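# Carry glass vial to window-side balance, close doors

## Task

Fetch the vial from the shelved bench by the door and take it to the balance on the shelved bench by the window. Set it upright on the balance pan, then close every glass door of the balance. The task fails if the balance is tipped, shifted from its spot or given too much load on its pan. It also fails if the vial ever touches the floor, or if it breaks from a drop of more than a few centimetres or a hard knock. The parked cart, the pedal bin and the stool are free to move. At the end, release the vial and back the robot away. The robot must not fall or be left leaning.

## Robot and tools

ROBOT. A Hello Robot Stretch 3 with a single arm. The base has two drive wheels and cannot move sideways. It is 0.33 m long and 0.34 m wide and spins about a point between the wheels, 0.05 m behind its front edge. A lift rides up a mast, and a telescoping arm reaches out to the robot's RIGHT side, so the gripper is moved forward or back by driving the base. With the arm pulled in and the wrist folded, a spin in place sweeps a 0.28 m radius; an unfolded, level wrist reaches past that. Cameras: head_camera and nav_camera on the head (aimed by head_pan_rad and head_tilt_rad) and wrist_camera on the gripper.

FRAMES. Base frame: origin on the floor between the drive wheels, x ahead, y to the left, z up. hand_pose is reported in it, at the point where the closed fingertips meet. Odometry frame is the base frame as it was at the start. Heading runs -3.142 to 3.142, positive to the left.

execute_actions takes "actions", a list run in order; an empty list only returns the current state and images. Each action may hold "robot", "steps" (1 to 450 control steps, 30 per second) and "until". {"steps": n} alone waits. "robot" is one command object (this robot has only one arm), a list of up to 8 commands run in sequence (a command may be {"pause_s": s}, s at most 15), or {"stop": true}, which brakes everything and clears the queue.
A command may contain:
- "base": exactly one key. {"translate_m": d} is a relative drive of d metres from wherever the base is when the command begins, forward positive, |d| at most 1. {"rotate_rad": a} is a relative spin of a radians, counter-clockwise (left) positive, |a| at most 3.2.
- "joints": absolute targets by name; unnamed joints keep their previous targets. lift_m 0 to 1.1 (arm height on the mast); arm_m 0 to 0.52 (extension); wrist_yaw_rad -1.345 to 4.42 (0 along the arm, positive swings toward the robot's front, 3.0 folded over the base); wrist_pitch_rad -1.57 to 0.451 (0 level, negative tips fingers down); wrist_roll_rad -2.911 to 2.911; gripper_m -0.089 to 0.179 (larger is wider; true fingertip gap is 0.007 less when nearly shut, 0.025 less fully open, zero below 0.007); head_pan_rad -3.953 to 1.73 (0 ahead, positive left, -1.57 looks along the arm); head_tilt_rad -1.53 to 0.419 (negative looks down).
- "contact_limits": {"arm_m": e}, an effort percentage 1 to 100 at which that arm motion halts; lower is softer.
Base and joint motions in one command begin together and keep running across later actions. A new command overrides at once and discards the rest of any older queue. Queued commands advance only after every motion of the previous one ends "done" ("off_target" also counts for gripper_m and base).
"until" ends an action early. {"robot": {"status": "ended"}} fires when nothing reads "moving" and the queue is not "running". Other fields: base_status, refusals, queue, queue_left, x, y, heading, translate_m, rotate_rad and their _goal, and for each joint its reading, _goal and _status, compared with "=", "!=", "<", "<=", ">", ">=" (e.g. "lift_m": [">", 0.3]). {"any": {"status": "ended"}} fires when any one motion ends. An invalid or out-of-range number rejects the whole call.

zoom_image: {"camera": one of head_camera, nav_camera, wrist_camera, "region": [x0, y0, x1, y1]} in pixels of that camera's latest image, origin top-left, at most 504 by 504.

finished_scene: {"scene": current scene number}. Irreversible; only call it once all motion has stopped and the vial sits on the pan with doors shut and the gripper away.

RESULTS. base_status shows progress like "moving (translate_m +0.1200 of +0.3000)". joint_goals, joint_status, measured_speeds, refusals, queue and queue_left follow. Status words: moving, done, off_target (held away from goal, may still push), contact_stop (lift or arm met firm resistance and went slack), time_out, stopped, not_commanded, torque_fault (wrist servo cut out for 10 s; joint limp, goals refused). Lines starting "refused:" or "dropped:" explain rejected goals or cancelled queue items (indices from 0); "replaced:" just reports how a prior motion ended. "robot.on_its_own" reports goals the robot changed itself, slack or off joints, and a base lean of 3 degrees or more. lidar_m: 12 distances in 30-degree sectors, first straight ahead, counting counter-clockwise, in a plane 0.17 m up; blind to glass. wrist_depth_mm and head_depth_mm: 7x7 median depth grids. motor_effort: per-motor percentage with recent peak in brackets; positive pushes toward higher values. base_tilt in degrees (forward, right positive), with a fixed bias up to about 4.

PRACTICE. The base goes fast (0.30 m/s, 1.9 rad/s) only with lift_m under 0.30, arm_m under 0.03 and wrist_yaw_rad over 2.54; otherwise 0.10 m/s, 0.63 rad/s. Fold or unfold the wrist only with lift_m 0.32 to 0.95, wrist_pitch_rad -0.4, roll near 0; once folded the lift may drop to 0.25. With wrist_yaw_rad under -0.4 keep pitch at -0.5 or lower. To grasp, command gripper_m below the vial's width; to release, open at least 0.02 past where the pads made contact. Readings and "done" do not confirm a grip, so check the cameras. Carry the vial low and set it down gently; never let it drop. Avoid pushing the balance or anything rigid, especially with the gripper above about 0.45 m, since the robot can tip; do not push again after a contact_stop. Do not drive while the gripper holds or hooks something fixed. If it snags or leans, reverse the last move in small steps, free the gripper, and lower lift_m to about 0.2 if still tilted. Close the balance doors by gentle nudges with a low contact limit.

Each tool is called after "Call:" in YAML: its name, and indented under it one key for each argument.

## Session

Call:
execute_actions:
  actions: []

Scene clock: 0.00 s.
robot.base_odometry: x=+0.000 y=+0.000 heading=+0.000 (m, m, rad; robot's odometry frame)
robot.turned_by_wheels: +0.000 (rad since the last result)
robot.turned_by_imu: +0.000 (rad since the last result)
robot.base_tilt: forward=+0.9 right=+0.7 (deg)
robot.lidar_m: 2.20 1.92 1.65 1.43 1.52 1.64 1.52 1.42 2.17 1.28 1.28 1.49
robot.head_depth_mm: 1693 2462 2977 2976 2977 2904 2272 / 1708 2500 2884 2881 2875 2861 2147 / 1711 2514 2798 2759 2749 2752 2215 / 1670 2531 2724 2728 2668 2653 2189 / 1616 2575 2624 2628 2564 2614 2173 / 1563 2535 2528 2512 2485 2502 2161 / 1634 2435 2466 2441 2422 2417 2135
robot.base_status: not_commanded
robot.joint_positions: lift_m=+0.414 arm_m=-0.002 wrist_yaw_rad=+3.100 wrist_pitch_rad=-0.426 wrist_roll_rad=-0.008 gripper_m=+0.037 head_pan_rad=-0.019 head_tilt_rad=+0.003
robot.joint_goals: lift_m=+0.414 arm_m=-0.002 wrist_yaw_rad=+3.100 wrist_pitch_rad=-0.426 wrist_roll_rad=-0.008 gripper_m=+0.037 head_pan_rad=-0.019 head_tilt_rad=+0.003
robot.joint_status: lift_m=not_commanded arm_m=not_commanded wrist_yaw_rad=not_commanded wrist_pitch_rad=not_commanded wrist_roll_rad=not_commanded gripper_m=not_commanded head_pan_rad=not_commanded head_tilt_rad=not_commanded
robot.measured_speeds: translate_m=+0.000 rotate_rad=+0.000 lift_m=+0.000 arm_m=+0.000 wrist_yaw_rad=+0.000 wrist_pitch_rad=+0.000 wrist_roll_rad=+0.000 head_pan_rad=+0.000 head_tilt_rad=+0.000
robot: refusals=0 queue=idle queue_left=0
robot.motor_effort: left_wheel=+0 right_wheel=+0 lift_m=+32 arm_m=+1 wrist_yaw_rad=+0 wrist_pitch_rad=+4 wrist_roll_rad=+0 gripper_m=+1 head_pan_rad=-1 head_tilt_rad=+1 (%)
robot.hand_pose: x=-0.0120 y=+0.0802 z=+0.4248 quat_wxyz=(+0.164, +0.691, +0.136, +0.691) (m; robot's base frame)
robot.wrist_depth_mm: - - - - - - - / - - - - - - - / - - - - - - - / 868 886 900 906 922 923 947 / 718 722 - 749 743 765 774 / 596 611 607 636 602 634 645 / 527 531 - 555 539 545 550
pictures: head_camera (sideways: a quarter turn clockwise sets it upright), nav_camera (sideways: a quarter turn counterclockwise sets it upright), wrist_camera
camera_calibration (this result's frames):
head_camera: T_world_to_cam=[[0.0299147, -0.0388386, -0.998798, 1.31504], [0.0139977, 0.999163, -0.0384335, 0.0496772], [0.999454, -0.0128312, 0.0304333, -0.087813], [0, 0, 0, 1]] pos_world=[0.0477306, 0.000312057, 1.31804]
nav_camera: T_world_to_cam=[[0.0181341, 0.045461, 0.998802, -1.25716], [0.0384394, -0.998259, 0.0447384, -0.00947208], [0.999096, 0.037582, -0.01985, -0.031215], [0, 0, 0, 1]] pos_world=[0.0543483, 0.0488694, 1.25546]
wrist_camera: T_world_to_cam=[[0.997307, -0.0536101, 0.0500518, -0.0157268], [0.00860792, -0.592159, -0.805775, 0.414052], [0.0728363, 0.804036, -0.590103, 0.353674], [0, 0, 0, 1]] pos_world=[-0.01364, -0.0400246, 0.543124]
Images, in order (width x height): head_camera 896x504, nav_camera 672x504, wrist_camera 644x364.

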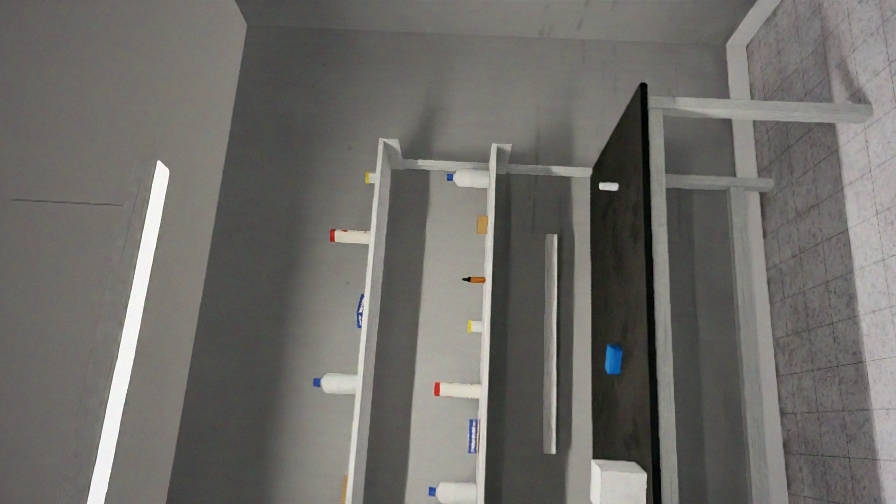

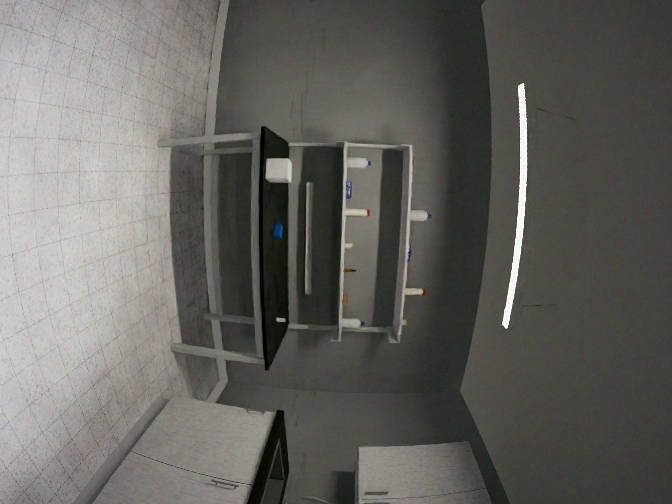

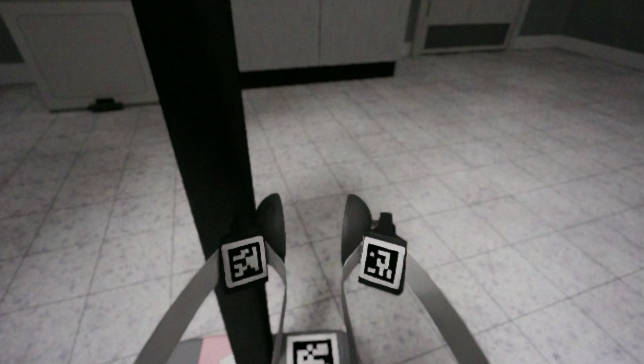

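Call:
zoom_image:
  camera: "head_camera"
  region: [560, 70, 896, 300]

Call:
execute_actions:
  actions:
    - {"robot": {"joints": {"head_pan_rad": -3.0, "head_tilt_rad": -0.2, "lift_m": 0.27}}, "steps": 150, "until": {"robot": {"status": "ended"}}}

Region (560, 70, 896, 300) of head_camera's 896x504 image, scaled by 1.500, with more detail than that image has; it fills the top 345 rows of this view, and the rest is white.

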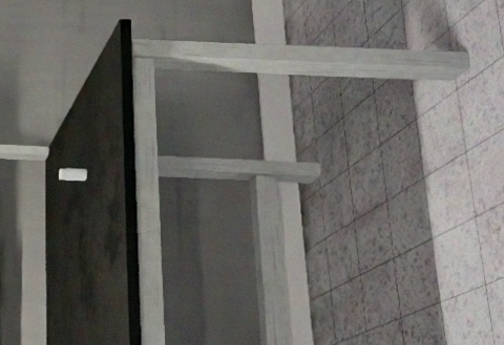

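Scene clock: 3.87 s.
robot.base_odometry: x=+0.000 y=+0.000 heading=+0.000 (m, m, rad; robot's odometry frame)
robot.turned_by_wheels: +0.000 (rad since the last result)
robot.turned_by_imu: +0.000 (rad since the last result)
robot.base_tilt: forward=+1.3 right=+0.7 (deg)
robot.lidar_m: 2.20 1.92 1.65 1.44 1.52 1.64 1.52 1.42 2.17 1.28 1.28 1.49
robot.head_depth_mm: 1948 2028 2080 2097 2160 2196 1700 / 1925 2006 2063 2064 2252 2200 1677 / 1910 1978 2049 2038 2208 2156 1679 / 1890 1938 2016 2007 1702 2122 1658 / 1857 1935 1980 2032 2155 2104 1647 / 1848 1929 1974 1810 2138 2092 1644 / 1825 1893 1947 1512 2100 2081 1625
robot.base_status: not_commanded
robot.joint_positions: lift_m=+0.270 arm_m=-0.002 wrist_yaw_rad=+3.100 wrist_pitch_rad=-0.426 wrist_roll_rad=-0.008 gripper_m=+0.037 head_pan_rad=-2.993 head_tilt_rad=-0.197
robot.joint_goals: lift_m=+0.270 arm_m=-0.002 wrist_yaw_rad=+3.100 wrist_pitch_rad=-0.426 wrist_roll_rad=-0.008 gripper_m=+0.037 head_pan_rad=-3.000 head_tilt_rad=-0.200
robot.joint_status: lift_m=done arm_m=not_commanded wrist_yaw_rad=not_commanded wrist_pitch_rad=not_commanded wrist_roll_rad=not_commanded gripper_m=not_commanded head_pan_rad=done head_tilt_rad=done
robot.measured_speeds: translate_m=+0.000 rotate_rad=+0.000 lift_m=+0.000 arm_m=+0.000 wrist_yaw_rad=+0.000 wrist_pitch_rad=+0.000 wrist_roll_rad=+0.000 head_pan_rad=+0.000 head_tilt_rad=+0.000
robot: refusals=0 queue=done queue_left=0
robot.motor_effort: left_wheel=+0(0) right_wheel=+0(0) lift_m=+23(27) arm_m=+0(0) wrist_yaw_rad=+0(0) wrist_pitch_rad=+5(4) wrist_roll_rad=+0(0) gripper_m=+0(0) head_pan_rad=-5(45) head_tilt_rad=+0(15) (%)
robot.hand_pose: x=-0.0120 y=+0.0801 z=+0.2811 quat_wxyz=(+0.164, +0.691, +0.136, +0.691) (m; robot's base frame)
robot.wrist_depth_mm: - - - - - - - / - - - - - - - / 826 846 857 846 878 900 951 / 645 657 668 669 692 683 700 / 523 528 - 550 544 555 572 / 451 - - - 454 470 472 / - - - - 401 412 411
pictures: head_camera (sideways: a quarter turn clockwise sets it upright), nav_camera (sideways: a quarter turn counterclockwise sets it upright), wrist_camera
camera_calibration (this result's frames):
head_camera: T_world_to_cam=[[0.161424, 0.0628895, -0.984879, 1.29586], [0.160707, -0.986322, -0.0366414, 0.0464393], [-0.973712, -0.152362, -0.169323, 0.184266], [0, 0, 0, 1]] pos_world=[-0.0372247, -0.00761698, 1.30917]
nav_camera: T_world_to_cam=[[-0.20674, -0.077309, 0.975337, -1.22499], [-0.212458, 0.976634, 0.0323775, 0.00816098], [-0.95505, -0.200524, -0.218334, 0.239079], [0, 0, 0, 1]] pos_world=[-0.0231876, -0.0547315, 1.24671]
wrist_camera: T_world_to_cam=[[0.997308, -0.053576, 0.0500601, -0.00853732], [0.00858437, -0.592717, -0.805365, 0.298086], [0.0728197, 0.803627, -0.590662, 0.269099], [0, 0, 0, 1]] pos_world=[-0.0136402, -0.0400312, 0.399442]
Images, in order (width x height): head_camera 896x504, nav_camera 672x504, wrist_camera 644x364.

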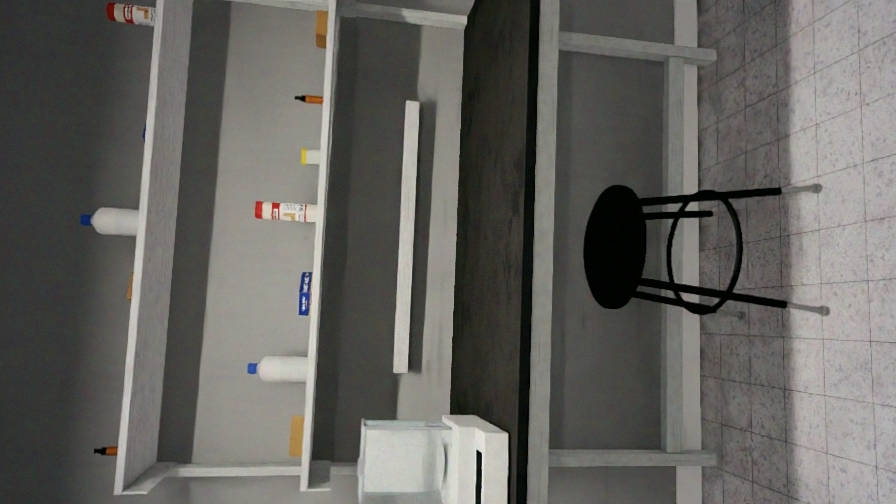

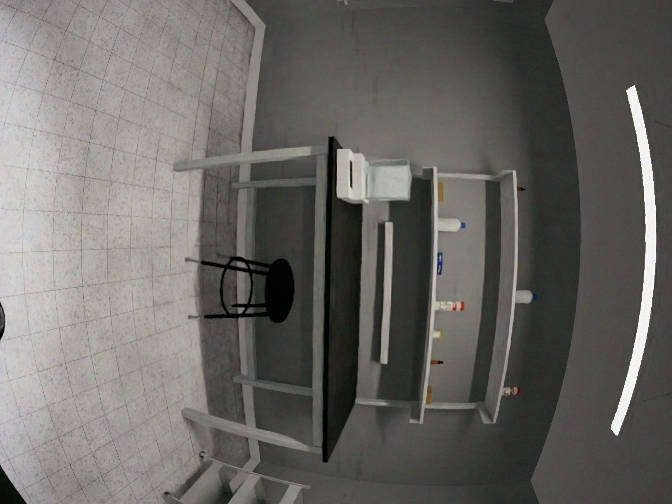

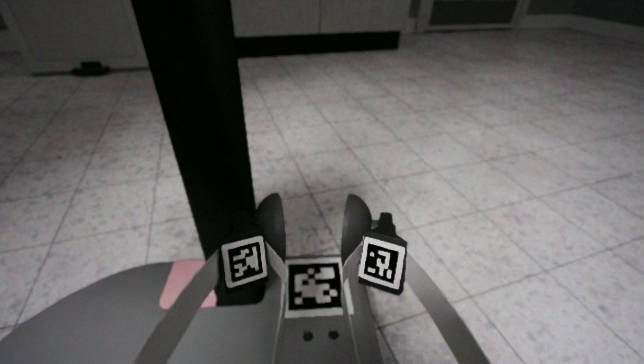

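Call:
execute_actions:
  actions:
    - {"robot": {"joints": {"head_pan_rad": -2.65, "head_tilt_rad": -0.2}}, "steps": 150, "until": {"robot": {"status": "ended"}}}

Call:
zoom_image:
  camera: "head_camera"
  region: [330, 150, 560, 350]

Scene clock: 5.77 s.
robot.base_odometry: x=+0.000 y=+0.000 heading=+0.000 (m, m, rad; robot's odometry frame)
robot.turned_by_wheels: +0.000 (rad since the last result)
robot.turned_by_imu: +0.000 (rad since the last result)
robot.base_tilt: forward=+1.2 right=+0.6 (deg)
robot.lidar_m: 2.20 1.92 1.65 1.43 1.52 1.64 1.52 1.42 2.17 1.28 1.28 1.49
robot.head_depth_mm: 1821 1845 1910 1969 1449 1992 1651 / 1857 1872 1963 2000 1774 2062 1696 / 1893 1954 2015 1974 2137 2143 1668 / 1931 1992 2047 1598 2227 2180 1660 / 1992 2045 2129 2183 2295 2014 1579 / 2043 2106 2173 2281 2360 2187 1643 / 2091 2178 2253 2348 2420 2170 1617
robot.base_status: not_commanded
robot.joint_positions: lift_m=+0.270 arm_m=-0.002 wrist_yaw_rad=+3.100 wrist_pitch_rad=-0.426 wrist_roll_rad=-0.008 gripper_m=+0.037 head_pan_rad=-2.657 head_tilt_rad=-0.197
robot.joint_goals: lift_m=+0.270 arm_m=-0.002 wrist_yaw_rad=+3.100 wrist_pitch_rad=-0.426 wrist_roll_rad=-0.008 gripper_m=+0.037 head_pan_rad=-2.650 head_tilt_rad=-0.200
robot.joint_status: lift_m=done arm_m=not_commanded wrist_yaw_rad=not_commanded wrist_pitch_rad=not_commanded wrist_roll_rad=not_commanded gripper_m=not_commanded head_pan_rad=done head_tilt_rad=done
robot.measured_speeds: translate_m=+0.000 rotate_rad=+0.000 lift_m=+0.000 arm_m=+0.000 wrist_yaw_rad=+0.000 wrist_pitch_rad=+0.000 wrist_roll_rad=+0.000 head_pan_rad=+0.000 head_tilt_rad=+0.000
robot: refusals=0 queue=done queue_left=0
robot.motor_effort: left_wheel=+0(0) right_wheel=+1(0) lift_m=+24(23) arm_m=+0(0) wrist_yaw_rad=+1(0) wrist_pitch_rad=+4(5) wrist_roll_rad=+0(0) gripper_m=+1(0) head_pan_rad=+4(29) head_tilt_rad=-1(2) (%)
robot.hand_pose: x=-0.0120 y=+0.0801 z=+0.2811 quat_wxyz=(+0.164, +0.691, +0.136, +0.691) (m; robot's base frame)
robot.wrist_depth_mm: - - - - - - - / - - - - - - - / 840 851 856 853 884 888 941 / 636 653 658 664 680 696 694 / 518 540 - 540 543 560 567 / 447 - - - 455 474 479 / - - - - 407 407 409
pictures: head_camera (sideways: a quarter turn clockwise sets it upright), nav_camera (sideways: a quarter turn counterclockwise sets it upright), wrist_camera
camera_calibration (this result's frames):
head_camera: T_world_to_cam=[[0.131715, 0.112535, -0.984879, 1.29604], [0.476511, -0.878405, -0.0366414, 0.0445128], [-0.869246, -0.464479, -0.169323, 0.183629], [0, 0, 0, 1]] pos_world=[-0.0323007, -0.0214577, 1.30917]
nav_camera: T_world_to_cam=[[-0.169756, -0.141071, 0.975337, -1.22521], [-0.522186, 0.852217, 0.0323775, 0.0100503], [-0.835766, -0.503811, -0.218335, 0.238352], [0, 0, 0, 1]] pos_world=[-0.00353295, -0.061323, 1.24671]
wrist_camera: T_world_to_cam=[[0.997308, -0.0535761, 0.05006, -0.00853727], [0.0085842, -0.592717, -0.805365, 0.298087], [0.0728197, 0.803627, -0.590662, 0.269099], [0, 0, 0, 1]] pos_world=[-0.0136402, -0.0400312, 0.399442]
Images, in order (width x height): head_camera 896x504, nav_camera 672x504, wrist_camera 644x364.

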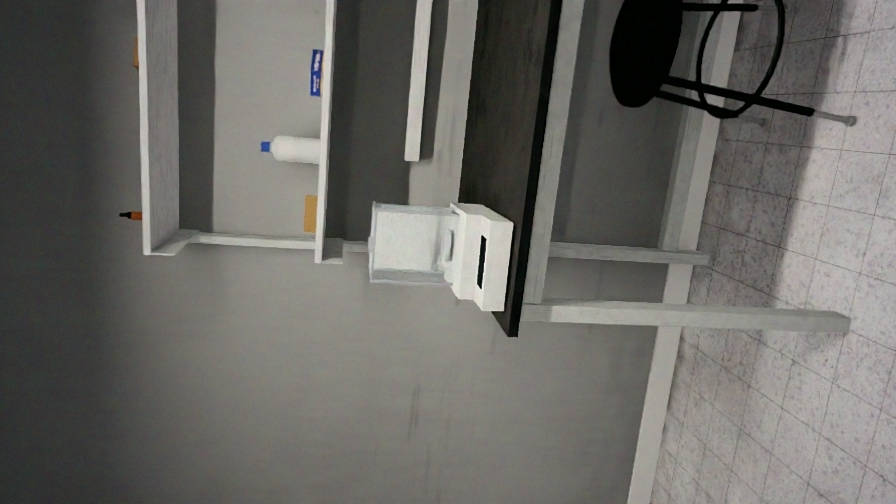

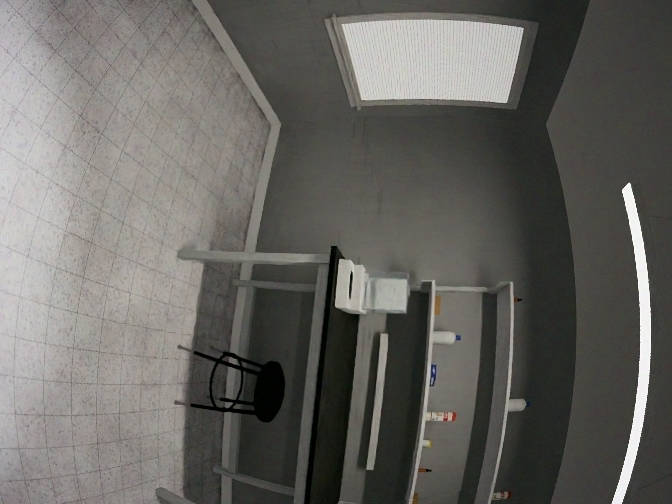

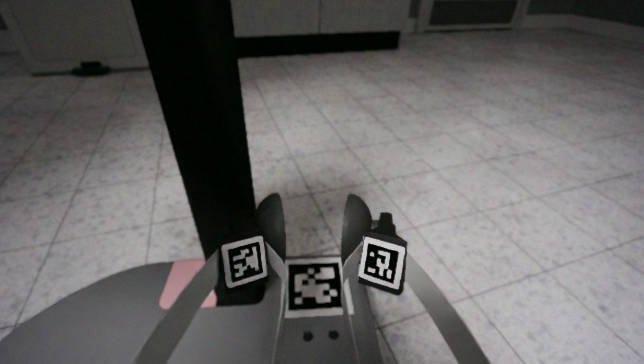

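Region (330, 150, 560, 350) of head_camera's 896x504 image, scaled by 2.191, with more detail than that image has; it fills the top 438 rows of this view, and the rest is white.

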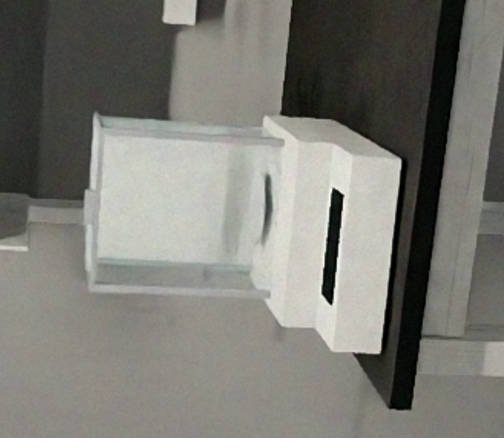

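Call:
execute_actions:
  actions:
    - {"robot": [{"base": {"rotate_rad": -0.281}, "joints": {"head_pan_rad": -1.57, "head_tilt_rad": -0.65}}, {"base": {"translate_m": 1.0}}], "steps": 400, "until": {"robot": {"x": [">", 0.8]}}}
    - {"robot": {"base": {"translate_m": 0.85}}, "steps": 300, "until": {"robot": {"status": "ended"}}}
    - {"robot": {"base": {"rotate_rad": 2.088}, "joints": {"lift_m": 0.78, "wrist_pitch_rad": -0.3, "gripper_m": 0.12}}, "steps": 300, "until": {"robot": {"lift_m": [">", 0.36]}}}
    - {"robot": {"joints": {"wrist_yaw_rad": 0.0, "wrist_roll_rad": 0.0}}, "steps": 300, "until": {"robot": {"status": "ended"}}}

Scene clock: 38.20 s.
robot.base_odometry: x=+1.620 y=-0.467 heading=+1.807 (m, m, rad; robot's odometry frame)
robot.turned_by_wheels: +1.807 (rad since the last result)
robot.turned_by_imu: +1.817 (rad since the last result)
robot.base_tilt: forward=+1.2 right=+0.7 (deg)
robot.lidar_m: 2.35 2.37 3.11 3.48 0.61 0.44 0.42 0.44 0.48 1.08 1.12 1.24
robot.head_depth_mm: 913 1104 1241 1395 742 640 1267 / 776 1090 1201 924 715 710 812 / 950 1102 1197 910 710 1313 - / 950 1107 1201 902 702 606 - / 967 1088 1185 895 694 1308 1175 / 968 1076 1184 879 689 1315 1172 / 951 1083 1188 873 682 1305 1167
robot.base_status: done (rotate_rad +2.0878 of +2.0880)
robot.joint_positions: lift_m=+0.780 arm_m=-0.002 wrist_yaw_rad=+0.003 wrist_pitch_rad=-0.320 wrist_roll_rad=-0.005 gripper_m=+0.120 head_pan_rad=-1.577 head_tilt_rad=-0.643
robot.joint_goals: lift_m=+0.780 arm_m=-0.002 wrist_yaw_rad=+0.000 wrist_pitch_rad=-0.300 wrist_roll_rad=+0.000 gripper_m=+0.120 head_pan_rad=-1.570 head_tilt_rad=-0.650
robot.joint_status: lift_m=done arm_m=not_commanded wrist_yaw_rad=done wrist_pitch_rad=done wrist_roll_rad=done gripper_m=done head_pan_rad=done head_tilt_rad=done
robot.measured_speeds: translate_m=+0.000 rotate_rad=+0.000 lift_m=+0.000 arm_m=+0.000 wrist_yaw_rad=+0.000 wrist_pitch_rad=+0.000 wrist_roll_rad=+0.000 head_pan_rad=+0.000 head_tilt_rad=+0.000
robot: refusals=0 queue=done queue_left=0
robot.motor_effort: left_wheel=-4(12) right_wheel=+3(8) lift_m=+40(42) arm_m=+0(0) wrist_yaw_rad=-2(3) wrist_pitch_rad=+6(6) wrist_roll_rad=+3(4) gripper_m=+1(80) head_pan_rad=+3(45) head_tilt_rad=-3(20) (%)
robot.hand_pose: x=-0.0209 y=-0.3787 z=+0.8149 quat_wxyz=(+0.700, +0.114, -0.696, -0.112) (m; robot's base frame)
robot.wrist_depth_mm: 804 817 870 852 842 853 884 / 662 693 706 732 889 935 943 / 414 423 423 439 442 - - / 300 306 307 312 320 321 - / 235 241 241 243 247 250 252 / 207 243 213 214 219 221 223 / 960 941 950 951 982 326 963
pictures: head_camera (sideways: a quarter turn clockwise sets it upright), nav_camera (sideways: a quarter turn counterclockwise sets it upright), wrist_camera
camera_calibration (this result's frames):
head_camera: T_world_to_cam=[[-0.0347543, 0.57687, -0.816096, 1.07679], [0.999395, 0.0211537, -0.0276075, 0.0295432], [0.00133748, -0.816562, -0.577256, 0.709182], [0, 0, 0, 1]] pos_world=[0.0069493, -0.0427026, 1.28896]
nav_camera: T_world_to_cam=[[0.0420624, -0.615181, 0.787263, -0.981132], [-0.997765, -0.0668142, 0.00109946, 0.0536818], [0.051924, -0.785549, -0.616617, 0.75121], [0, 0, 0, 1]] pos_world=[0.0558248, -0.00987515, 1.23556]
wrist_camera: T_world_to_cam=[[-0.998855, 0.0157227, 0.0451763, -0.0624096], [-0.0311483, 0.50297, -0.863743, 0.917828], [-0.0363027, -0.864161, -0.501904, 0.24752], [0, 0, 0, 1]] pos_world=[-0.0247638, -0.246761, 0.919818]
Images, in order (width x height): head_camera 896x504, nav_camera 672x504, wrist_camera 644x364.

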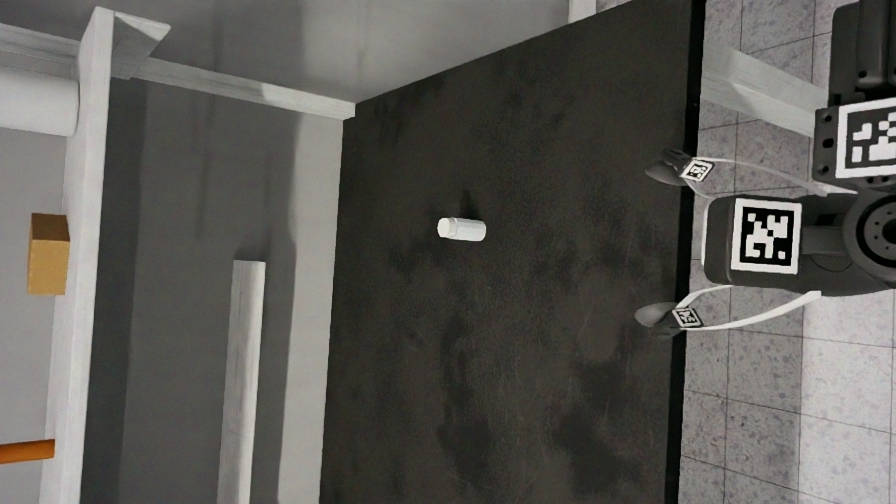

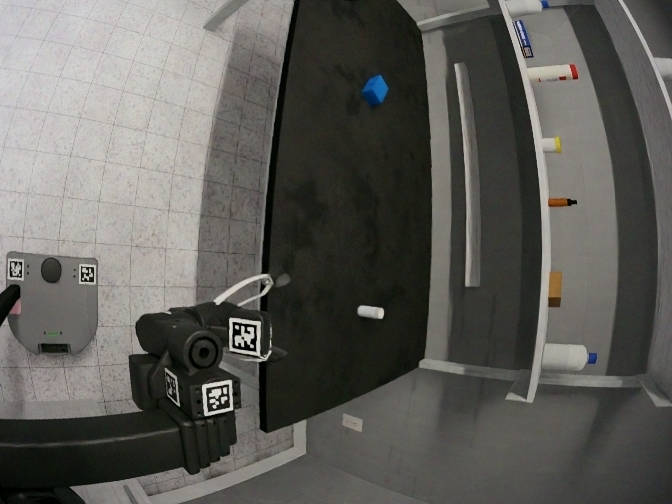

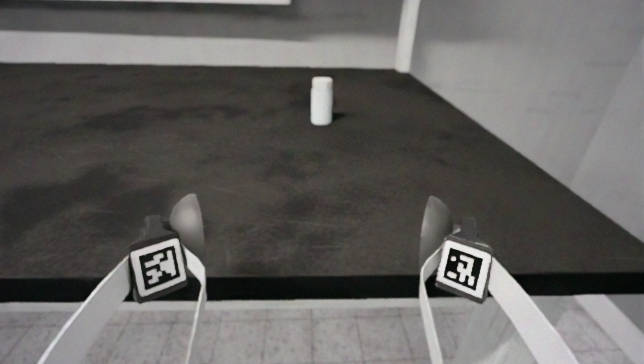

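Call:
execute_actions:
  actions:
    - {"robot": {"base": {"translate_m": -0.017}, "joints": {"lift_m": 0.76, "arm_m": 0.28}}, "steps": 300, "until": {"robot": {"status": "ended"}}}

Scene clock: 46.10 s.
robot.base_odometry: x=+1.624 y=-0.484 heading=+1.807 (m, m, rad; robot's odometry frame)
robot.turned_by_wheels: +0.000 (rad since the last result)
robot.turned_by_imu: +0.000 (rad since the last result)
robot.base_tilt: forward=+1.1 right=+0.8 (deg)
robot.lidar_m: 2.37 2.38 3.32 1.66 0.58 0.42 0.40 0.42 0.47 1.08 1.12 1.26
robot.head_depth_mm: 951 1101 1249 1431 797 637 - / 778 1089 1201 961 764 - 875 / 952 1108 1196 964 - 1307 1192 / 954 1104 1198 945 658 1298 1186 / 965 1085 1190 900 695 1292 1184 / 966 1080 1180 886 687 1319 1173 / 956 1080 1184 871 681 1305 1164
robot.base_status: done (translate_m -0.0170 of -0.0170)
robot.joint_positions: lift_m=+0.760 arm_m=+0.280 wrist_yaw_rad=+0.002 wrist_pitch_rad=-0.320 wrist_roll_rad=-0.004 gripper_m=+0.120 head_pan_rad=-1.577 head_tilt_rad=-0.643
robot.joint_goals: lift_m=+0.760 arm_m=+0.280 wrist_yaw_rad=+0.000 wrist_pitch_rad=-0.300 wrist_roll_rad=+0.000 gripper_m=+0.120 head_pan_rad=-1.570 head_tilt_rad=-0.650
robot.joint_status: lift_m=done arm_m=done wrist_yaw_rad=done wrist_pitch_rad=done wrist_roll_rad=done gripper_m=done head_pan_rad=done head_tilt_rad=done
robot.measured_speeds: translate_m=+0.000 rotate_rad=+0.000 lift_m=+0.000 arm_m=+0.000 wrist_yaw_rad=+0.000 wrist_pitch_rad=+0.000 wrist_roll_rad=+0.000 head_pan_rad=+0.000 head_tilt_rad=+0.000
robot: refusals=0 queue=done queue_left=0
robot.motor_effort: left_wheel=-4(9) right_wheel=+3(4) lift_m=+23(39) arm_m=+6(5) wrist_yaw_rad=-1(2) wrist_pitch_rad=+6(6) wrist_roll_rad=+3(3) gripper_m=+0(1) head_pan_rad=+3(4) head_tilt_rad=-2(1) (%)
robot.hand_pose: x=-0.0211 y=-0.6602 z=+0.7955 quat_wxyz=(+0.700, +0.114, -0.696, -0.112) (m; robot's base frame)
robot.wrist_depth_mm: 584 582 598 606 603 620 631 / 599 615 628 637 585 669 678 / 363 366 374 384 392 681 745 / 261 266 270 199 277 280 799 / 204 211 210 205 215 217 217 / 169 163 172 174 173 178 178 / - 145 146 147 149 148 150
pictures: head_camera (sideways: a quarter turn clockwise sets it upright), nav_camera (sideways: a quarter turn counterclockwise sets it upright), wrist_camera
camera_calibration (this result's frames):
head_camera: T_world_to_cam=[[-0.0347544, 0.57687, -0.816096, 1.07679], [0.999395, 0.0211538, -0.0276075, 0.0295432], [0.00133758, -0.816562, -0.577256, 0.709182], [0, 0, 0, 1]] pos_world=[0.00694931, -0.0427026, 1.28896]
nav_camera: T_world_to_cam=[[0.0420625, -0.615182, 0.787263, -0.981132], [-0.997765, -0.0668143, 0.00109945, 0.0536818], [0.0519241, -0.785549, -0.616617, 0.75121], [0, 0, 0, 1]] pos_world=[0.0558248, -0.00987514, 1.23556]
wrist_camera: T_world_to_cam=[[-0.998855, 0.0168942, 0.0447624, -0.0562495], [-0.030203, 0.502945, -0.86379, 1.04272], [-0.0371061, -0.864153, -0.501859, -0.00550145], [0, 0, 0, 1]] pos_world=[-0.0248961, -0.528233, 0.900445]
Images, in order (width x height): head_camera 896x504, nav_camera 672x504, wrist_camera 644x364.

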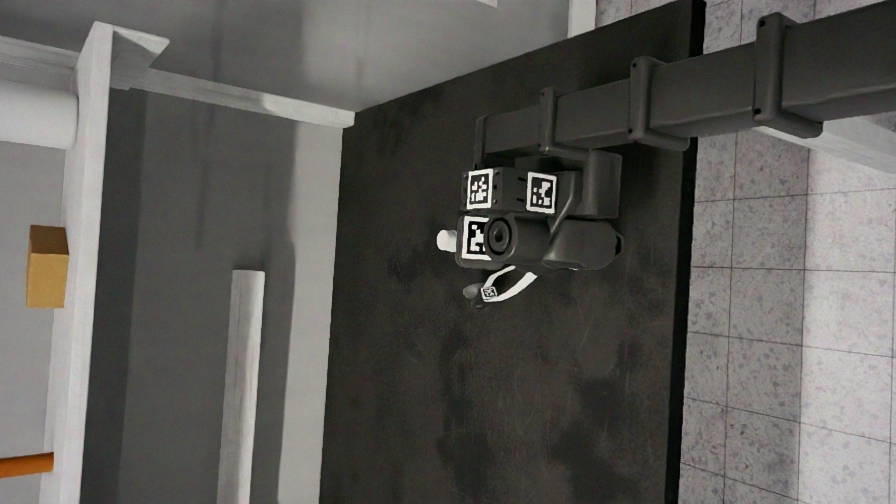

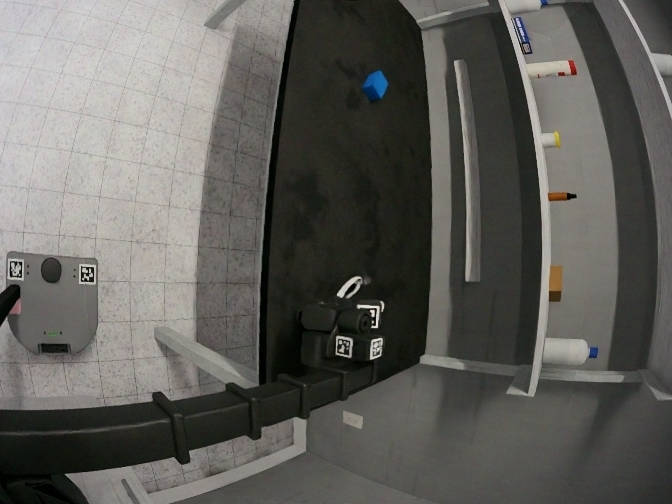

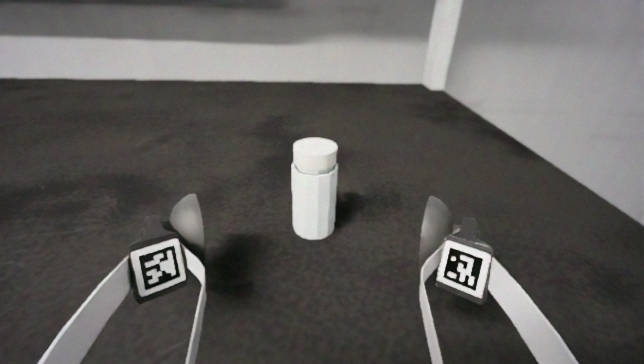

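Call:
execute_actions:
  actions:
    - {"robot": [{"joints": {"lift_m": 0.754, "arm_m": 0.327}}, {"joints": {"gripper_m": -0.02}}], "steps": 300, "until": {"robot": {"status": "ended"}}}

Scene clock: 52.20 s.
robot.base_odometry: x=+1.624 y=-0.484 heading=+1.807 (m, m, rad; robot's odometry frame)
robot.turned_by_wheels: +0.000 (rad since the last result)
robot.turned_by_imu: +0.000 (rad since the last result)
robot.base_tilt: forward=+0.9 right=+0.7 (deg)
robot.lidar_m: 2.36 2.38 3.33 1.66 0.58 0.42 0.41 0.42 0.47 1.08 1.12 1.26
robot.head_depth_mm: 950 1104 1247 1424 799 637 1239 / 776 1084 1206 964 743 - - / 951 1104 1210 995 663 1302 1190 / 956 1103 1203 961 678 1305 1188 / 962 1085 1183 891 692 1299 1180 / 966 1081 1184 879 688 1317 1174 / 954 1081 1186 874 684 1307 1164
robot.base_status: done (translate_m -0.0170 of -0.0170)
robot.joint_positions: lift_m=+0.754 arm_m=+0.327 wrist_yaw_rad=+0.002 wrist_pitch_rad=-0.320 wrist_roll_rad=-0.004 gripper_m=-0.019 head_pan_rad=-1.577 head_tilt_rad=-0.643
robot.joint_goals: lift_m=+0.754 arm_m=+0.327 wrist_yaw_rad=+0.000 wrist_pitch_rad=-0.300 wrist_roll_rad=+0.000 gripper_m=-0.020 head_pan_rad=-1.570 head_tilt_rad=-0.650
robot.joint_status: lift_m=done arm_m=done wrist_yaw_rad=done wrist_pitch_rad=done wrist_roll_rad=done gripper_m=done head_pan_rad=done head_tilt_rad=done
robot.measured_speeds: translate_m=+0.000 rotate_rad=+0.000 lift_m=+0.000 arm_m=+0.000 wrist_yaw_rad=+0.000 wrist_pitch_rad=+0.000 wrist_roll_rad=+0.000 head_pan_rad=+0.000 head_tilt_rad=+0.000
robot: refusals=0 queue=done queue_left=0
robot.motor_effort: left_wheel=-4(3) right_wheel=+3(3) lift_m=+23(24) arm_m=+6(6) wrist_yaw_rad=-1(1) wrist_pitch_rad=+6(6) wrist_roll_rad=+3(2) gripper_m=-21(93) head_pan_rad=+3(3) head_tilt_rad=-2(2) (%)
robot.hand_pose: x=-0.0211 y=-0.7072 z=+0.7895 quat_wxyz=(+0.700, +0.114, -0.696, -0.112) (m; robot's base frame)
robot.wrist_depth_mm: 541 551 555 562 563 575 588 / 564 573 579 578 556 620 635 / 347 347 357 366 371 413 693 / 249 252 256 155 264 270 742 / 195 198 202 146 207 207 210 / 161 163 159 161 165 168 170 / 137 138 138 141 141 143 143
pictures: head_camera (sideways: a quarter turn clockwise sets it upright), nav_camera (sideways: a quarter turn counterclockwise sets it upright), wrist_camera
camera_calibration (this result's frames):
head_camera: T_world_to_cam=[[-0.0347545, 0.57687, -0.816096, 1.07679], [0.999395, 0.0211539, -0.0276075, 0.0295432], [0.00133768, -0.816562, -0.577256, 0.709182], [0, 0, 0, 1]] pos_world=[0.00694931, -0.0427026, 1.28896]
nav_camera: T_world_to_cam=[[0.0420626, -0.615181, 0.787263, -0.981132], [-0.997765, -0.0668145, 0.00109946, 0.0536818], [0.0519242, -0.785549, -0.616617, 0.75121], [0, 0, 0, 1]] pos_world=[0.0558248, -0.00987514, 1.23556]
wrist_camera: T_world_to_cam=[[-0.998855, 0.0168931, 0.0447624, -0.0551879], [-0.0302037, 0.502943, -0.863792, 1.06118], [-0.0371051, -0.864155, -0.501857, -0.0491284], [0, 0, 0, 1]] pos_world=[-0.024896, -0.575237, 0.894456]
Images, in order (width x height): head_camera 896x504, nav_camera 672x504, wrist_camera 644x364.

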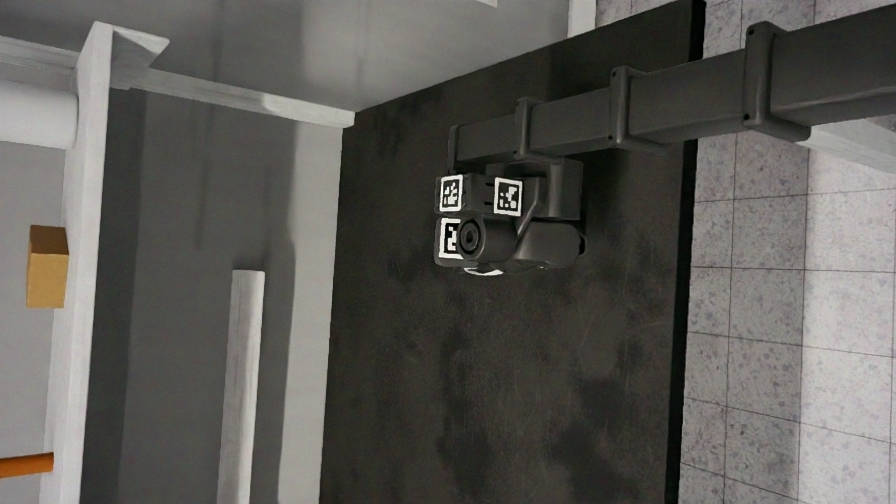

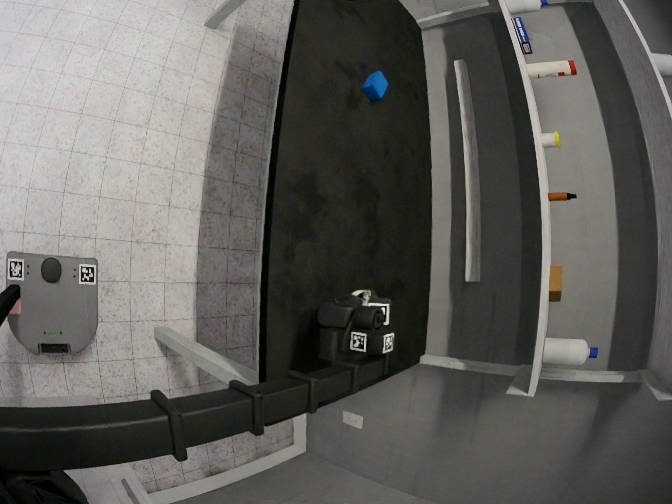

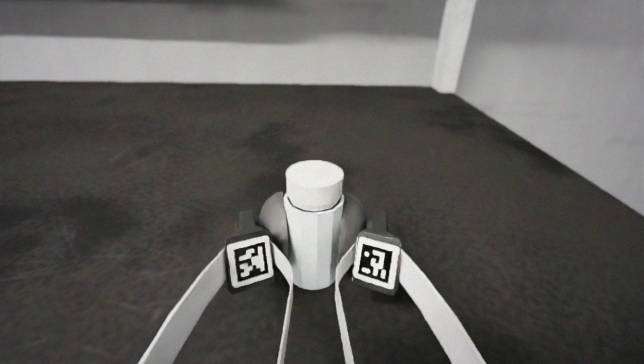

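Call:
execute_actions:
  actions: []

Scene clock: 59.23 s.
robot.base_odometry: x=+1.624 y=-0.484 heading=+1.807 (m, m, rad; robot's odometry frame)
robot.turned_by_wheels: +0.000 (rad since the last result)
robot.turned_by_imu: +0.000 (rad since the last result)
robot.base_tilt: forward=+1.2 right=+0.4 (deg)
robot.lidar_m: 2.37 2.38 3.33 1.66 0.58 0.42 0.41 0.42 0.47 1.08 1.12 1.26
robot.head_depth_mm: 952 1102 1247 1432 799 635 1236 / 778 1078 1203 958 742 - - / 953 1104 1206 994 665 1308 1198 / 952 1107 1198 965 677 1297 1183 / 967 1086 1183 888 697 1290 1186 / 966 1078 1183 879 690 1317 1172 / 950 1079 1186 870 683 1303 1164
robot.base_status: done (translate_m -0.0170 of -0.0170)
robot.joint_positions: lift_m=+0.754 arm_m=+0.327 wrist_yaw_rad=+0.002 wrist_pitch_rad=-0.320 wrist_roll_rad=-0.004 gripper_m=-0.019 head_pan_rad=-1.577 head_tilt_rad=-0.643
robot.joint_goals: lift_m=+0.754 arm_m=+0.327 wrist_yaw_rad=+0.000 wrist_pitch_rad=-0.300 wrist_roll_rad=+0.000 gripper_m=-0.020 head_pan_rad=-1.570 head_tilt_rad=-0.650
robot.joint_status: lift_m=done arm_m=done wrist_yaw_rad=done wrist_pitch_rad=done wrist_roll_rad=done gripper_m=done head_pan_rad=done head_tilt_rad=done
robot.measured_speeds: translate_m=+0.000 rotate_rad=+0.000 lift_m=+0.000 arm_m=+0.000 wrist_yaw_rad=+0.000 wrist_pitch_rad=+0.000 wrist_roll_rad=+0.000 head_pan_rad=+0.000 head_tilt_rad=+0.000
robot: refusals=0 queue=done queue_left=0
robot.motor_effort: left_wheel=-3(3) right_wheel=+3(3) lift_m=+22(23) arm_m=+6(6) wrist_yaw_rad=-1(1) wrist_pitch_rad=+6(6) wrist_roll_rad=+3(2) gripper_m=-16(17) head_pan_rad=+3(3) head_tilt_rad=-2(2) (%)
robot.hand_pose: x=-0.0211 y=-0.7072 z=+0.7895 quat_wxyz=(+0.700, +0.114, -0.696, -0.112) (m; robot's base frame)
robot.wrist_depth_mm: 536 538 548 561 562 571 583 / 558 567 579 592 553 621 630 / 341 349 358 364 374 415 689 / 251 254 256 237 265 269 740 / 197 199 201 147 206 208 211 / 161 163 159 160 165 169 170 / 138 137 139 141 142 142 143
pictures: head_camera (sideways: a quarter turn clockwise sets it upright), nav_camera (sideways: a quarter turn counterclockwise sets it upright), wrist_camera
camera_calibration (this result's frames):
head_camera: T_world_to_cam=[[-0.0347544, 0.57687, -0.816096, 1.07679], [0.999395, 0.0211538, -0.0276075, 0.0295432], [0.00133758, -0.816562, -0.577256, 0.709182], [0, 0, 0, 1]] pos_world=[0.00694931, -0.0427026, 1.28896]
nav_camera: T_world_to_cam=[[0.0420625, -0.615181, 0.787263, -0.981132], [-0.997765, -0.0668143, 0.00109946, 0.0536818], [0.0519241, -0.785549, -0.616617, 0.75121], [0, 0, 0, 1]] pos_world=[0.0558248, -0.00987515, 1.23556]
wrist_camera: T_world_to_cam=[[-0.998855, 0.0168933, 0.0447624, -0.0551878], [-0.0302036, 0.502943, -0.863792, 1.06118], [-0.0371052, -0.864154, -0.501857, -0.0491283], [0, 0, 0, 1]] pos_world=[-0.024896, -0.575237, 0.894456]
Images, in order (width x height): head_camera 896x504, nav_camera 672x504, wrist_camera 644x364.

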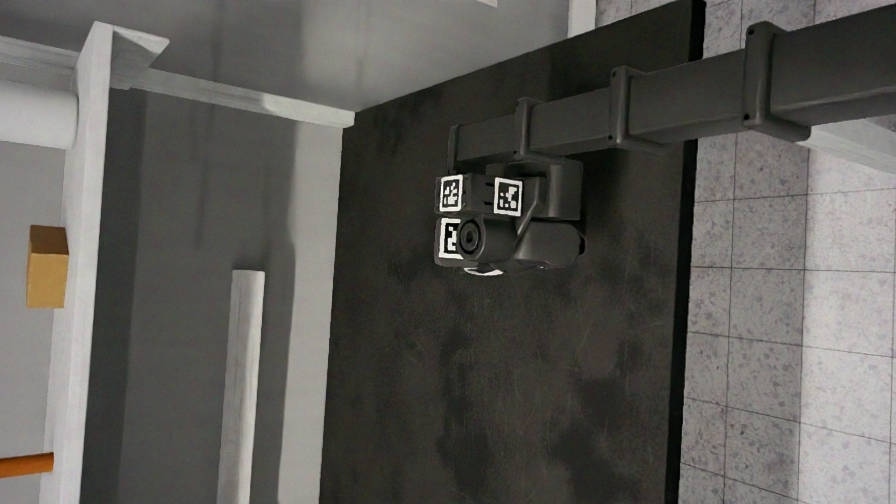

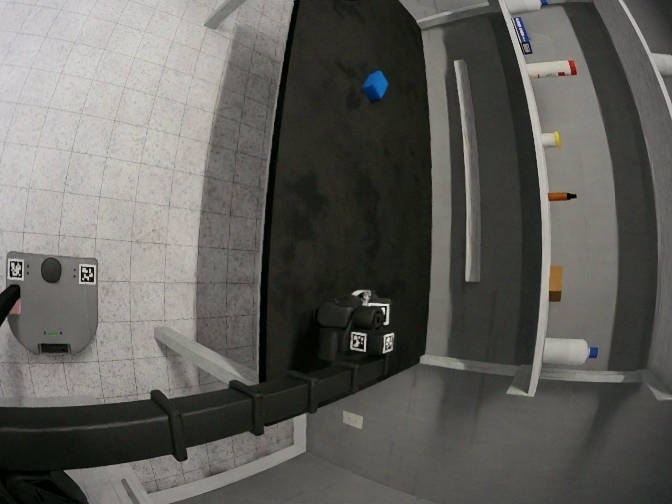

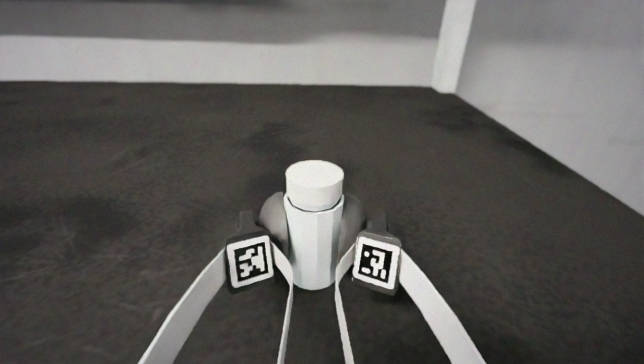

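Call:
execute_actions:
  actions:
    - {"robot": [{"joints": {"lift_m": 0.79, "head_pan_rad": 0.0, "head_tilt_rad": -0.35}}, {"joints": {"arm_m": 0.0, "wrist_yaw_rad": 2.75}}, {"joints": {"lift_m": 0.27}, "base": {"rotate_rad": 1.571}}], "steps": 450, "until": {"robot": {"status": "ended"}}}

Scene clock: 77.10 s.
robot.base_odometry: x=+1.624 y=-0.484 heading=-2.905 (m, m, rad; robot's odometry frame)
robot.turned_by_wheels: +1.571 (rad since the last result)
robot.turned_by_imu: +1.578 (rad since the last result)
robot.base_tilt: forward=+1.1 right=+0.6 (deg)
robot.lidar_m: 1.64 0.58 0.42 0.41 0.42 0.47 1.08 1.12 1.26 2.36 2.38 3.32
robot.head_depth_mm: 3025 3217 3356 3579 2550 1850 1445 / 2996 3175 3362 3590 2503 1845 1441 / 2980 3248 3418 3554 2462 1811 1420 / 3008 3192 3414 3559 2446 1787 1415 / 3041 3229 3457 3529 2410 1772 1400 / 3016 3216 3421 3468 2277 1760 1399 / 2842 2967 2851 1312 1311 1364 1353
robot.base_status: done (rotate_rad +1.5708 of +1.5710)
robot.joint_positions: lift_m=+0.270 arm_m=+0.000 wrist_yaw_rad=+2.748 wrist_pitch_rad=-0.320 wrist_roll_rad=-0.003 gripper_m=-0.019 head_pan_rad=-0.007 head_tilt_rad=-0.359
robot.joint_goals: lift_m=+0.270 arm_m=+0.000 wrist_yaw_rad=+2.750 wrist_pitch_rad=-0.300 wrist_roll_rad=+0.000 gripper_m=-0.020 head_pan_rad=+0.000 head_tilt_rad=-0.350
robot.joint_status: lift_m=done arm_m=done wrist_yaw_rad=done wrist_pitch_rad=done wrist_roll_rad=done gripper_m=done head_pan_rad=done head_tilt_rad=done
robot.measured_speeds: translate_m=+0.000 rotate_rad=+0.000 lift_m=+0.000 arm_m=+0.000 wrist_yaw_rad=+0.000 wrist_pitch_rad=+0.000 wrist_roll_rad=+0.000 head_pan_rad=+0.000 head_tilt_rad=+0.000
robot: refusals=0 queue=done queue_left=0
robot.motor_effort: left_wheel=-4(8) right_wheel=+3(6) lift_m=+23(44) arm_m=-5(5) wrist_yaw_rad=+2(2) wrist_pitch_rad=+6(6) wrist_roll_rad=+2(3) gripper_m=-17(15) head_pan_rad=+3(45) head_tilt_rad=+3(19) (%)
robot.hand_pose: x=+0.0692 y=+0.0722 z=+0.3055 quat_wxyz=(+0.248, +0.705, -0.025, +0.664) (m; robot's base frame)
robot.wrist_depth_mm: 329 358 395 455 516 606 728 / 350 386 431 486 562 679 833 / 378 411 468 536 608 820 - / 406 444 533 534 758 838 832 / - 543 596 146 643 630 641 / - 512 498 485 511 526 521 / - - - 438 429 442 447
pictures: head_camera (sideways: a quarter turn clockwise sets it upright), nav_camera (sideways: a quarter turn counterclockwise sets it upright), wrist_camera
camera_calibration (this result's frames):
head_camera: T_world_to_cam=[[-0.325587, -0.0359892, -0.944827, 1.24649], [-0.0114468, 0.999352, -0.0341216, 0.0442014], [0.945443, -0.000294312, -0.325788, 0.376207], [0, 0, 0, 1]] pos_world=[0.0506633, 0.000797981, 1.30178]
nav_camera: T_world_to_cam=[[0.370443, 0.0432173, 0.927849, -1.16648], [0.0627015, -0.997802, 0.0214421, 0.0207249], [0.926737, 0.0502345, -0.372338, 0.428034], [0, 0, 0, 1]] pos_world=[0.0341408, 0.0495895, 1.24125]
wrist_camera: T_world_to_cam=[[0.915072, -0.400916, 0.0436993, -0.0584276], [-0.166995, -0.475314, -0.863823, 0.333941], [0.367091, 0.783162, -0.501897, 0.237958], [0, 0, 0, 1]] pos_world=[0.0218796, -0.0510576, 0.41045]
Images, in order (width x height): head_camera 896x504, nav_camera 672x504, wrist_camera 644x364.

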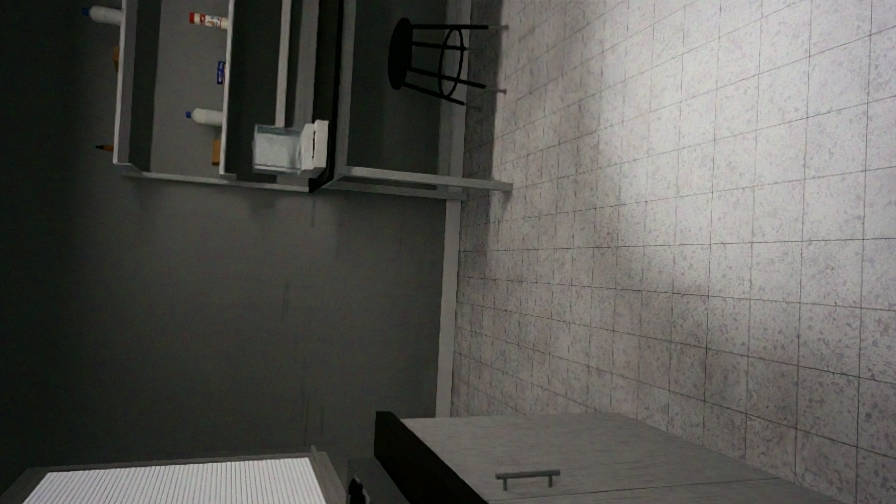

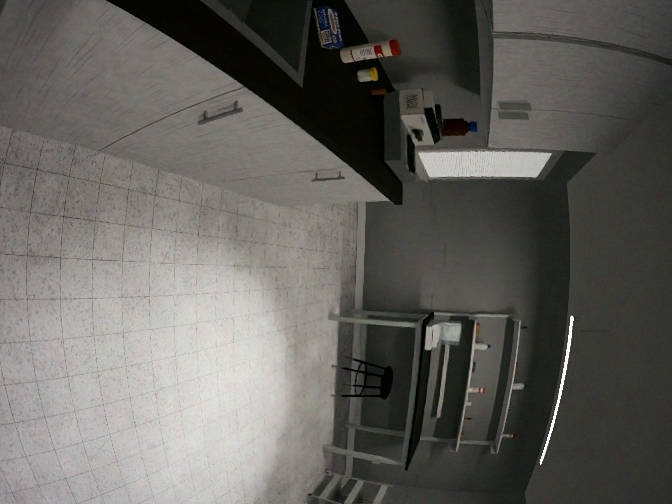

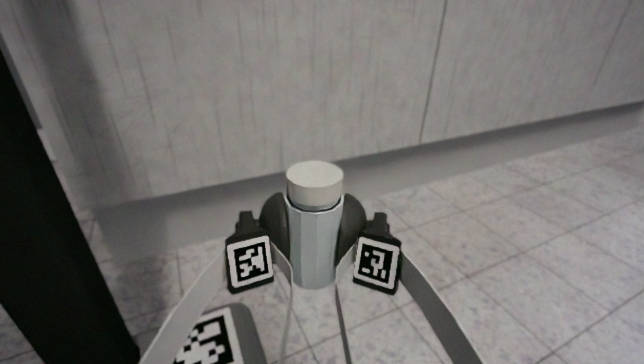

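Call:
zoom_image:
  camera: "head_camera"
  region: [230, 100, 350, 200]

Region (230, 100, 350, 200) of head_camera's 896x504 image, scaled by 4.200, with more detail than that image has.

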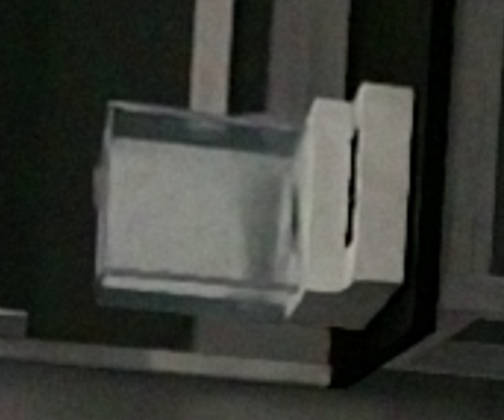

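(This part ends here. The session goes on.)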